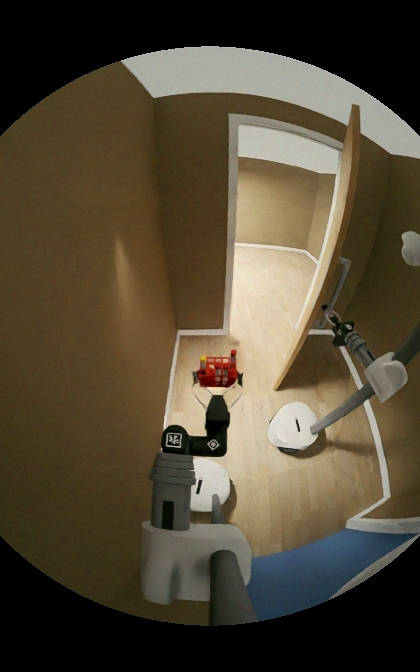

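Call:
execute_actions --actions '[{"r2":{"base":{"translate_m":0.4}}}]' --cameras '[]'

Call:
execute_actions --actions '[{"r2":{"base":{"rotate_rad":-0.61},"pace":"slow"}}]' --cameras '["r2_head_camera","r2_head_right_camera"]'

Scene clock: 136.17 s.
r1.base_odometry: x=+3.578 y=-0.843 heading=+0.007 (m, m, rad; r1's odometry frame)
r1.turned_by_wheels: +0.000 (rad since the last result)
r1.turned_by_imu: -0.001 (rad since the last result)
r1.base_tilt: forward=+0.2 right=+0.2 (deg)
r1.lidar_m: 0.40 0.67 0.54 0.53 1.19 1.11 1.11 1.17 1.01 1.02 1.15 0.42
r1.base_status: not commanded
r1.joint_positions: lift_m=+0.800 arm_m=+0.021 wrist_yaw_rad=-0.104 wrist_pitch_rad=+0.007 wrist_roll_rad=-0.001 gripper_m=-0.029
r1.joint_status: not commanded
r1.motor_effort: lift_m=+24(23) arm_m=-6(6) wrist_yaw_rad=+13(13) wrist_pitch_rad=-10(9) wrist_roll_rad=+4(4) gripper_m=-20(22) wheel_0=-13(13) wheel_1=-2(2) wheel_2=+5(5) (%)
r1.hand_pose: x=+0.4699 y=-0.1170 z=+0.9759 quat_wxyz=(+0.999, -0.001, +0.004, -0.052) (m; r1's base frame)
r1.wrist_depth_mm: 569 173 218 164 430 878 878 / 960 173 216 163 424 842 904 / 960 173 216 163 413 809 891 / 946 173 217 163 410 788 878 / 960 171 215 164 407 778 878 / 960 170 199 164 181 778 878 / 569 163 197 160 382 559 891
r2.base_odometry: x=-3.264 y=+0.863 heading=+2.944 (m, m, rad; r2's odometry frame)
r2.turned_by_wheels: +0.000 (rad since the last result)
r2.turned_by_imu: -0.002 (rad since the last result)
r2.base_tilt: forward=-0.2 right=+0.1 (deg)
r2.lidar_m: 0.41 0.48 0.32 0.31 0.32 0.44 1.01 1.14 1.53 0.52 0.62 0.43
r2.base_status: done
r2.joint_positions: lift_m=+0.890 arm_m=+0.002 wrist_yaw_rad=+0.000 wrist_pitch_rad=+0.253 wrist_roll_rad=+0.010 gripper_m=+0.071
r2.joint_status: not commanded
r2.motor_effort: lift_m=+22(22) arm_m=-4(4) wrist_yaw_rad=+0(2) wrist_pitch_rad=-8(8) wrist_roll_rad=+1(0) gripper_m=-26(30) wheel_0=+0(4) wheel_1=-1(5) wheel_2=+2(9) (%)
r2.hand_pose: x=+0.4519 y=-0.0874 z=+0.9956 quat_wxyz=(+0.992, +0.005, +0.126, -0.001) (m; r2's base frame)
r2.wrist_depth_mm: 559 809 866 866 - - - / 574 831 904 891 - - - / 574 842 931 917 220 - - / 585 854 219 201 224 - - / 585 809 213 188 187 - - / 585 699 194 199 193 180 1808 / 580 866 1138 106 198 1430 1537
pictures: none
No camera images: the call's "cameras" was empty. Leave "cameras" out to get every camera's image.

Scene clock: 138.00 s.
r1.base_odometry: x=+3.578 y=-0.843 heading=+0.007 (m, m, rad; r1's odometry frame)
r1.turned_by_wheels: +0.000 (rad since the last result)
r1.turned_by_imu: -0.001 (rad since the last result)
r1.base_tilt: forward=+0.0 right=+0.3 (deg)
r1.lidar_m: 0.41 0.40 0.42 0.49 1.17 1.11 1.11 1.16 1.03 1.00 1.16 0.42
r1.base_status: not commanded
r1.joint_positions: lift_m=+0.800 arm_m=+0.021 wrist_yaw_rad=-0.104 wrist_pitch_rad=+0.007 wrist_roll_rad=-0.001 gripper_m=-0.029
r1.joint_status: not commanded
r1.motor_effort: lift_m=+24(23) arm_m=-7(7) wrist_yaw_rad=+13(13) wrist_pitch_rad=-10(10) wrist_roll_rad=+4(4) gripper_m=-19(20) wheel_0=-12(12) wheel_1=-2(2) wheel_2=+5(5) (%)
r1.hand_pose: x=+0.4699 y=-0.1170 z=+0.9759 quat_wxyz=(+0.999, -0.001, +0.004, -0.052) (m; r1's base frame)
r1.wrist_depth_mm: 564 172 217 164 427 878 866 / 960 172 217 163 421 842 878 / 960 173 216 163 418 809 878 / 976 173 216 163 415 798 878 / 960 171 215 164 410 788 891 / 960 170 199 164 181 788 878 / 569 163 197 160 382 559 891
r2.base_odometry: x=-3.264 y=+0.863 heading=+2.334 (m, m, rad; r2's odometry frame)
r2.turned_by_wheels: -0.610 (rad since the last result)
r2.turned_by_imu: -0.615 (rad since the last result)
r2.base_tilt: forward=-0.1 right=+0.2 (deg)
r2.lidar_m: 0.42 1.18 0.50 0.33 0.29 0.32 0.42 0.89 1.05 1.44 0.51 0.41
r2.base_status: done
r2.joint_positions: lift_m=+0.890 arm_m=+0.002 wrist_yaw_rad=+0.000 wrist_pitch_rad=+0.253 wrist_roll_rad=+0.010 gripper_m=+0.071
r2.joint_status: not commanded
r2.motor_effort: lift_m=+22(22) arm_m=-4(4) wrist_yaw_rad=+3(1) wrist_pitch_rad=-8(8) wrist_roll_rad=+0(1) gripper_m=-28(27) wheel_0=+2(1) wheel_1=+0(5) wheel_2=+1(6) (%)
r2.hand_pose: x=+0.4519 y=-0.0874 z=+0.9956 quat_wxyz=(+0.992, +0.005, +0.126, -0.001) (m; r2's base frame)
r2.wrist_depth_mm: 788 - - - 788 500 1308 / 809 - - - 788 517 1281 / 831 - - - 220 544 1308 / 866 - - 201 224 554 492 / 917 - 213 187 187 1499 1397 / 931 976 201 200 193 180 1430 / 976 1366 1366 106 198 1464 1430
pictures: r2_head_camera, r2_head_right_camera
Images, in order (width x height): r2_head_camera 420x560, r2_head_right_camera 420x672.

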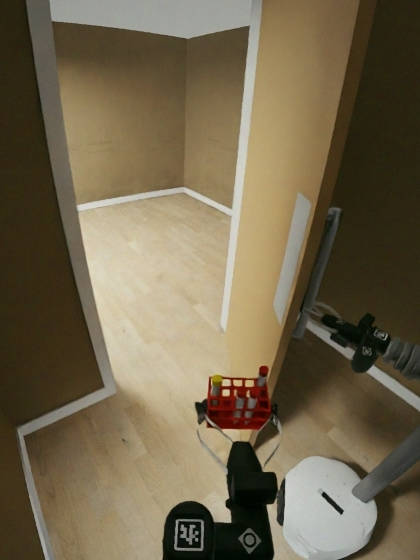

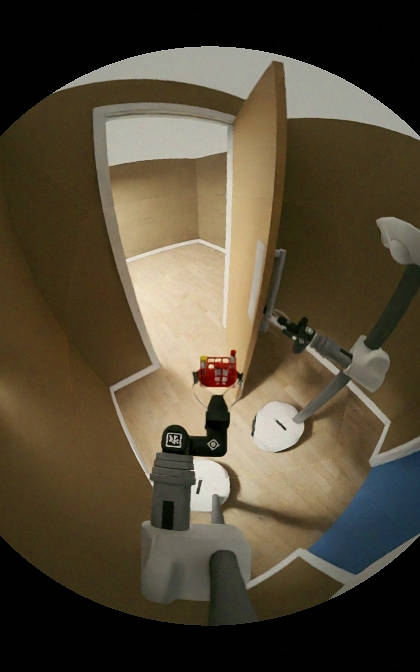

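Call:
execute_actions --actions '[{"r2":{"base":{"rotate_rad":0.13},"pace":"slow"}}]' --cameras '[]'

Call:
execute_actions --actions '[{"r2":{"base":{"translate_m":0.8}}}]' --cameras '["r2_head_camera","r2_head_right_camera"]'

Scene clock: 139.60 s.
r1.base_odometry: x=+3.578 y=-0.843 heading=+0.007 (m, m, rad; r1's odometry frame)
r1.turned_by_wheels: +0.000 (rad since the last result)
r1.turned_by_imu: +0.000 (rad since the last result)
r1.base_tilt: forward=+0.2 right=+0.3 (deg)
r1.lidar_m: 0.38 0.46 0.45 0.52 1.18 1.10 1.09 1.15 1.01 1.01 1.17 0.42
r1.base_status: not commanded
r1.joint_positions: lift_m=+0.800 arm_m=+0.021 wrist_yaw_rad=-0.104 wrist_pitch_rad=+0.007 wrist_roll_rad=-0.001 gripper_m=-0.029
r1.joint_status: not commanded
r1.motor_effort: lift_m=+24(24) arm_m=-7(7) wrist_yaw_rad=+13(13) wrist_pitch_rad=-9(10) wrist_roll_rad=+4(4) gripper_m=-23(19) wheel_0=-13(13) wheel_1=-2(2) wheel_2=+5(5) (%)
r1.hand_pose: x=+0.4699 y=-0.1170 z=+0.9759 quat_wxyz=(+0.999, -0.001, +0.004, -0.052) (m; r1's base frame)
r1.wrist_depth_mm: 569 173 217 164 430 878 891 / 946 173 217 163 424 842 878 / 946 173 216 163 415 820 891 / 960 173 216 164 410 798 878 / 960 172 215 164 407 798 878 / 960 170 199 164 181 788 878 / 569 163 197 161 379 564 878
r2.base_odometry: x=-3.264 y=+0.863 heading=+2.464 (m, m, rad; r2's odometry frame)
r2.turned_by_wheels: +0.130 (rad since the last result)
r2.turned_by_imu: +0.130 (rad since the last result)
r2.base_tilt: forward=-0.1 right=+0.2 (deg)
r2.lidar_m: 0.40 1.17 0.45 0.32 0.30 0.31 0.47 1.02 1.16 0.64 0.53 0.44
r2.base_status: done
r2.joint_positions: lift_m=+0.890 arm_m=+0.002 wrist_yaw_rad=+0.000 wrist_pitch_rad=+0.253 wrist_roll_rad=+0.010 gripper_m=+0.071
r2.joint_status: not commanded
r2.motor_effort: lift_m=+22(22) arm_m=-4(4) wrist_yaw_rad=+1(2) wrist_pitch_rad=-8(8) wrist_roll_rad=+0(0) gripper_m=-28(28) wheel_0=-1(5) wheel_1=-1(4) wheel_2=-2(5) (%)
r2.hand_pose: x=+0.4519 y=-0.0874 z=+0.9956 quat_wxyz=(+0.992, +0.005, +0.126, -0.001) (m; r2's base frame)
r2.wrist_depth_mm: 788 842 - - - 647 430 / 809 866 - - - 640 427 / 831 904 - - 220 640 452 / 866 946 217 201 224 627 480 / 904 960 213 187 187 559 554 / 931 960 194 200 193 180 1499 / 960 1098 1366 106 197 615 1430
pictures: none
No camera images: the call's "cameras" was empty. Leave "cameras" out to get every camera's image.

Scene clock: 143.73 s.
r1.base_odometry: x=+3.578 y=-0.843 heading=+0.007 (m, m, rad; r1's odometry frame)
r1.turned_by_wheels: +0.000 (rad since the last result)
r1.turned_by_imu: -0.001 (rad since the last result)
r1.base_tilt: forward=+0.1 right=+0.1 (deg)
r1.lidar_m: 0.40 0.56 1.04 1.03 1.21 1.09 1.11 1.14 1.01 1.00 1.18 0.41
r1.base_status: not commanded
r1.joint_positions: lift_m=+0.800 arm_m=+0.021 wrist_yaw_rad=-0.104 wrist_pitch_rad=+0.007 wrist_roll_rad=-0.001 gripper_m=-0.029
r1.joint_status: not commanded
r1.motor_effort: lift_m=+24(24) arm_m=-6(6) wrist_yaw_rad=+13(14) wrist_pitch_rad=-9(9) wrist_roll_rad=+3(4) gripper_m=-23(22) wheel_0=-13(13) wheel_1=-2(2) wheel_2=+5(5) (%)
r1.hand_pose: x=+0.4699 y=-0.1170 z=+0.9759 quat_wxyz=(+0.999, -0.001, +0.004, -0.052) (m; r1's base frame)
r1.wrist_depth_mm: 564 172 216 164 430 891 878 / 357 173 217 163 421 831 891 / 452 173 216 163 413 809 891 / 960 172 216 163 413 788 891 / 960 172 215 164 407 798 904 / 960 170 199 164 182 788 891 / 569 163 196 160 379 564 904
r2.base_odometry: x=-3.887 y=+1.365 heading=+2.464 (m, m, rad; r2's odometry frame)
r2.turned_by_wheels: +0.000 (rad since the last result)
r2.turned_by_imu: -0.003 (rad since the last result)
r2.base_tilt: forward=-0.1 right=+0.2 (deg)
r2.lidar_m: 0.40 0.46 0.49 0.67 0.69 0.74 1.04 0.65 0.36 0.34 0.39 0.42
r2.base_status: done
r2.joint_positions: lift_m=+0.890 arm_m=+0.002 wrist_yaw_rad=+0.000 wrist_pitch_rad=+0.253 wrist_roll_rad=+0.010 gripper_m=+0.071
r2.joint_status: not commanded
r2.motor_effort: lift_m=+21(22) arm_m=-4(4) wrist_yaw_rad=+1(1) wrist_pitch_rad=-8(9) wrist_roll_rad=+0(0) gripper_m=-28(29) wheel_0=+0(4) wheel_1=-1(5) wheel_2=+2(7) (%)
r2.hand_pose: x=+0.4519 y=-0.0874 z=+0.9956 quat_wxyz=(+0.992, +0.005, +0.126, -0.001) (m; r2's base frame)
r2.wrist_depth_mm: - - - - - - 530 / - - - - - - 496 / - - - - 220 - 500 / - - 216 201 224 707 496 / - - 213 187 186 668 484 / 1756 1576 194 198 192 180 473 / 1430 1430 1397 106 198 715 449
pictures: r2_head_camera, r2_head_right_camera
Images, in order (width x height): r2_head_camera 420x560, r2_head_right_camera 420x672.

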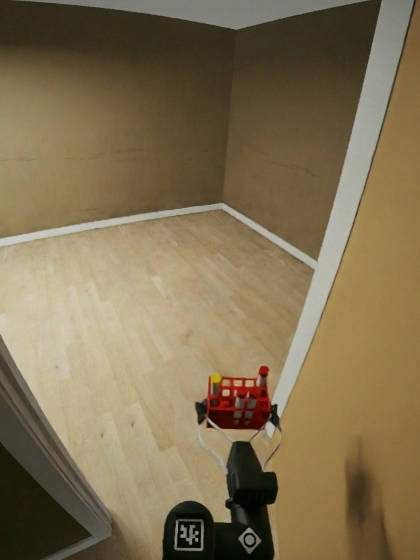

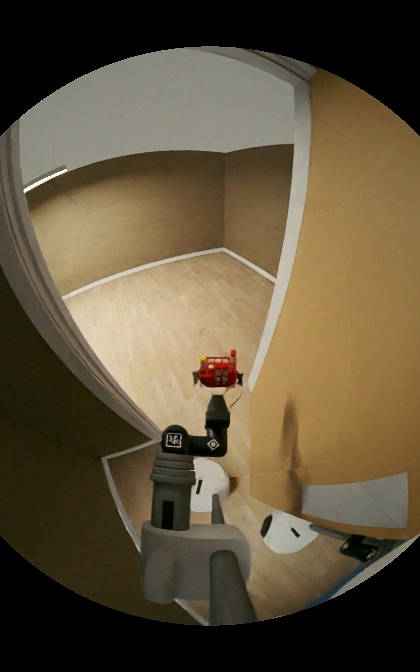

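Call:
execute_actions --actions '[{"r2":{"base":{"translate_m":0.55}}}]' --cameras '["r2_head_left_camera","r2_head_right_camera"]'

Scene clock: 147.50 s.
r1.base_odometry: x=+3.578 y=-0.843 heading=+0.007 (m, m, rad; r1's odometry frame)
r1.turned_by_wheels: +0.000 (rad since the last result)
r1.turned_by_imu: -0.001 (rad since the last result)
r1.base_tilt: forward=+0.1 right=+0.3 (deg)
r1.lidar_m: 0.42 1.27 1.04 1.06 1.16 1.09 1.10 1.17 1.03 1.01 1.15 0.41
r1.base_status: not commanded
r1.joint_positions: lift_m=+0.800 arm_m=+0.021 wrist_yaw_rad=-0.104 wrist_pitch_rad=+0.007 wrist_roll_rad=-0.001 gripper_m=-0.029
r1.joint_status: not commanded
r1.motor_effort: lift_m=+23(23) arm_m=-7(7) wrist_yaw_rad=+13(13) wrist_pitch_rad=-10(9) wrist_roll_rad=+3(3) gripper_m=-21(18) wheel_0=-13(13) wheel_1=-2(2) wheel_2=+5(5) (%)
r1.hand_pose: x=+0.4699 y=-0.1170 z=+0.9759 quat_wxyz=(+0.999, -0.001, +0.004, -0.052) (m; r1's base frame)
r1.wrist_depth_mm: 564 172 218 163 430 878 878 / 960 173 217 163 421 854 904 / 960 173 216 163 418 809 878 / 960 173 215 163 413 788 878 / 960 172 215 164 410 778 904 / 976 170 200 164 181 798 878 / 569 163 196 160 382 564 878
r2.base_odometry: x=-4.316 y=+1.709 heading=+2.464 (m, m, rad; r2's odometry frame)
r2.turned_by_wheels: +0.000 (rad since the last result)
r2.turned_by_imu: -0.002 (rad since the last result)
r2.base_tilt: forward=-0.1 right=+0.2 (deg)
r2.lidar_m: 0.41 3.26 2.56 0.38 0.36 1.02 1.41 0.54 0.40 0.38 0.43 0.42
r2.base_status: done
r2.joint_positions: lift_m=+0.890 arm_m=+0.002 wrist_yaw_rad=+0.000 wrist_pitch_rad=+0.253 wrist_roll_rad=+0.010 gripper_m=+0.071
r2.joint_status: not commanded
r2.motor_effort: lift_m=+22(22) arm_m=-4(4) wrist_yaw_rad=+0(0) wrist_pitch_rad=-8(9) wrist_roll_rad=+0(0) gripper_m=-27(29) wheel_0=+1(7) wheel_1=+0(3) wheel_2=+2(7) (%)
r2.hand_pose: x=+0.4519 y=-0.0874 z=+0.9956 quat_wxyz=(+0.992, +0.005, +0.126, -0.001) (m; r2's base frame)
r2.wrist_depth_mm: - - - - - - 1756 / - - - - - - 1708 / - - - - 220 - 1756 / - - 219 202 224 - 1808 / - - 213 187 187 - 1863 / 1708 1576 193 198 192 180 1756 / 1430 1430 1366 106 198 1430 1499
pictures: r2_head_left_camera, r2_head_right_camera
Images, in order (width x height): r2_head_left_camera 420x672, r2_head_right_camera 420x672.

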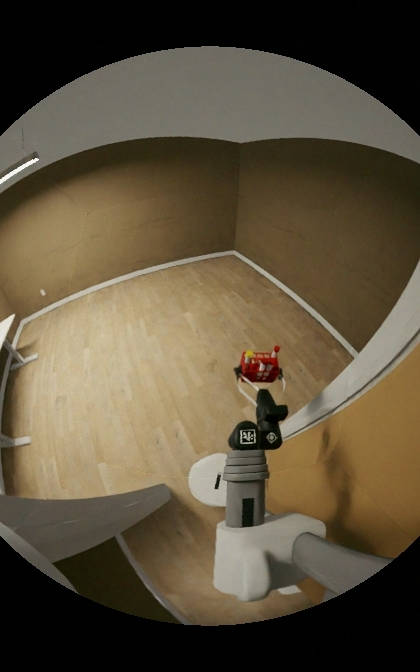

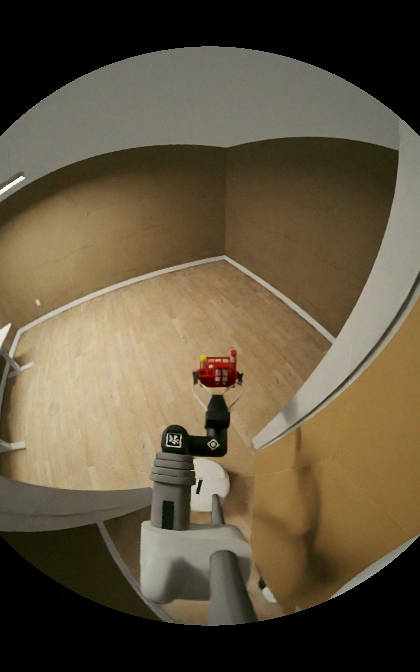

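Call:
execute_actions --actions '[{"r2":{"base":{"rotate_rad":0.6},"pace":"slow"}}]' --cameras '[]'

Call:
execute_actions --actions '[{"r2":{"base":{"translate_m":0.6}}}]' --cameras '["r2_head_left_camera"]'

Scene clock: 149.83 s.
r1.base_odometry: x=+3.578 y=-0.843 heading=+0.007 (m, m, rad; r1's odometry frame)
r1.turned_by_wheels: +0.000 (rad since the last result)
r1.turned_by_imu: -0.001 (rad since the last result)
r1.base_tilt: forward=+0.2 right=+0.2 (deg)
r1.lidar_m: 0.40 1.27 1.06 1.03 1.19 1.12 1.09 1.16 1.01 1.01 1.14 0.41
r1.base_status: not commanded
r1.joint_positions: lift_m=+0.800 arm_m=+0.021 wrist_yaw_rad=-0.104 wrist_pitch_rad=+0.007 wrist_roll_rad=-0.001 gripper_m=-0.029
r1.joint_status: not commanded
r1.motor_effort: lift_m=+24(23) arm_m=-7(7) wrist_yaw_rad=+13(14) wrist_pitch_rad=-9(10) wrist_roll_rad=+3(4) gripper_m=-21(17) wheel_0=-13(13) wheel_1=-2(2) wheel_2=+5(5) (%)
r1.hand_pose: x=+0.4699 y=-0.1170 z=+0.9759 quat_wxyz=(+0.999, -0.001, +0.004, -0.052) (m; r1's base frame)
r1.wrist_depth_mm: 569 172 216 164 430 878 878 / 960 173 217 163 418 842 878 / 960 173 217 163 413 809 878 / 960 172 216 164 413 788 891 / 946 172 214 163 407 788 891 / 960 170 200 164 182 788 878 / 564 163 196 160 382 559 878
r2.base_odometry: x=-4.316 y=+1.709 heading=+3.063 (m, m, rad; r2's odometry frame)
r2.turned_by_wheels: +0.600 (rad since the last result)
r2.turned_by_imu: +0.604 (rad since the last result)
r2.base_tilt: forward=-0.1 right=+0.2 (deg)
r2.lidar_m: 0.41 2.40 0.37 0.37 1.03 1.54 0.50 0.40 0.38 0.42 2.30 0.42
r2.base_status: done
r2.joint_positions: lift_m=+0.890 arm_m=+0.002 wrist_yaw_rad=+0.000 wrist_pitch_rad=+0.253 wrist_roll_rad=+0.010 gripper_m=+0.071
r2.joint_status: not commanded
r2.motor_effort: lift_m=+22(22) arm_m=-4(4) wrist_yaw_rad=+1(1) wrist_pitch_rad=-8(8) wrist_roll_rad=+0(0) gripper_m=-28(28) wheel_0=-2(7) wheel_1=-3(4) wheel_2=-1(1) (%)
r2.hand_pose: x=+0.4519 y=-0.0874 z=+0.9956 quat_wxyz=(+0.992, +0.005, +0.126, -0.001) (m; r2's base frame)
r2.wrist_depth_mm: - - - - - - - / - - - - - - - / - - - - 220 - - / - - 217 202 224 - - / - - 214 187 187 - - / 1708 1576 193 198 192 180 1808 / 1464 1430 1397 106 198 1464 1499
pictures: none
No camera images: the call's "cameras" was empty. Leave "cameras" out to get every camera's image.

Scene clock: 153.33 s.
r1.base_odometry: x=+3.578 y=-0.843 heading=+0.007 (m, m, rad; r1's odometry frame)
r1.turned_by_wheels: +0.000 (rad since the last result)
r1.turned_by_imu: -0.001 (rad since the last result)
r1.base_tilt: forward=+0.2 right=+0.2 (deg)
r1.lidar_m: 0.41 1.28 1.05 1.03 1.17 1.11 1.11 1.16 1.01 1.02 1.17 0.41
r1.base_status: not commanded
r1.joint_positions: lift_m=+0.800 arm_m=+0.021 wrist_yaw_rad=-0.104 wrist_pitch_rad=+0.007 wrist_roll_rad=-0.001 gripper_m=-0.029
r1.joint_status: not commanded
r1.motor_effort: lift_m=+24(23) arm_m=-7(6) wrist_yaw_rad=+13(13) wrist_pitch_rad=-10(10) wrist_roll_rad=+3(4) gripper_m=-22(20) wheel_0=-13(12) wheel_1=-2(2) wheel_2=+5(5) (%)
r1.hand_pose: x=+0.4699 y=-0.1170 z=+0.9759 quat_wxyz=(+0.999, -0.001, +0.004, -0.052) (m; r1's base frame)
r1.wrist_depth_mm: 569 172 217 164 427 878 878 / 960 173 217 163 424 854 878 / 976 173 216 164 415 809 878 / 976 172 216 163 410 788 891 / 976 171 215 164 410 768 904 / 976 170 199 164 181 788 878 / 569 163 198 160 384 564 878
r2.base_odometry: x=-4.914 y=+1.756 heading=+3.064 (m, m, rad; r2's odometry frame)
r2.turned_by_wheels: +0.000 (rad since the last result)
r2.turned_by_imu: -0.003 (rad since the last result)
r2.base_tilt: forward=-0.1 right=+0.2 (deg)
r2.lidar_m: 0.41 2.28 1.78 1.39 0.61 0.57 0.96 0.76 0.74 2.20 2.38 0.43
r2.base_status: done
r2.joint_positions: lift_m=+0.890 arm_m=+0.002 wrist_yaw_rad=+0.000 wrist_pitch_rad=+0.253 wrist_roll_rad=+0.010 gripper_m=+0.071
r2.joint_status: not commanded
r2.motor_effort: lift_m=+22(22) arm_m=-4(4) wrist_yaw_rad=+3(2) wrist_pitch_rad=-8(9) wrist_roll_rad=+0(1) gripper_m=-26(27) wheel_0=+0(8) wheel_1=+0(4) wheel_2=+2(7) (%)
r2.hand_pose: x=+0.4519 y=-0.0874 z=+0.9956 quat_wxyz=(+0.992, +0.005, +0.126, -0.001) (m; r2's base frame)
r2.wrist_depth_mm: - - - - - - - / - - - - - - - / - - - - 221 - - / - - 217 201 224 - - / - - 213 187 187 - - / 1661 1618 194 198 191 180 1808 / 1430 1430 1397 106 198 1464 1464
pictures: r2_head_left_camera
Images, in order (width x height): r2_head_left_camera 420x672.

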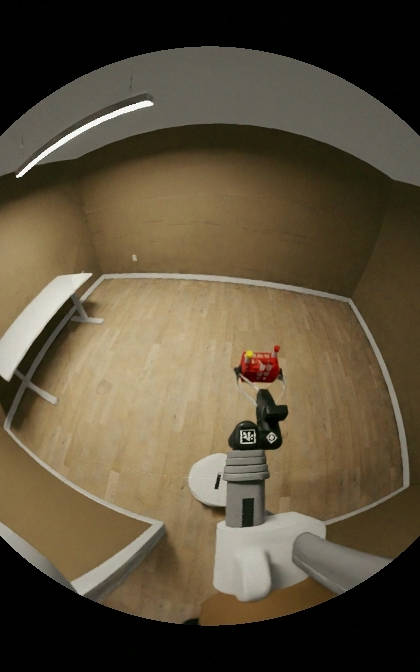

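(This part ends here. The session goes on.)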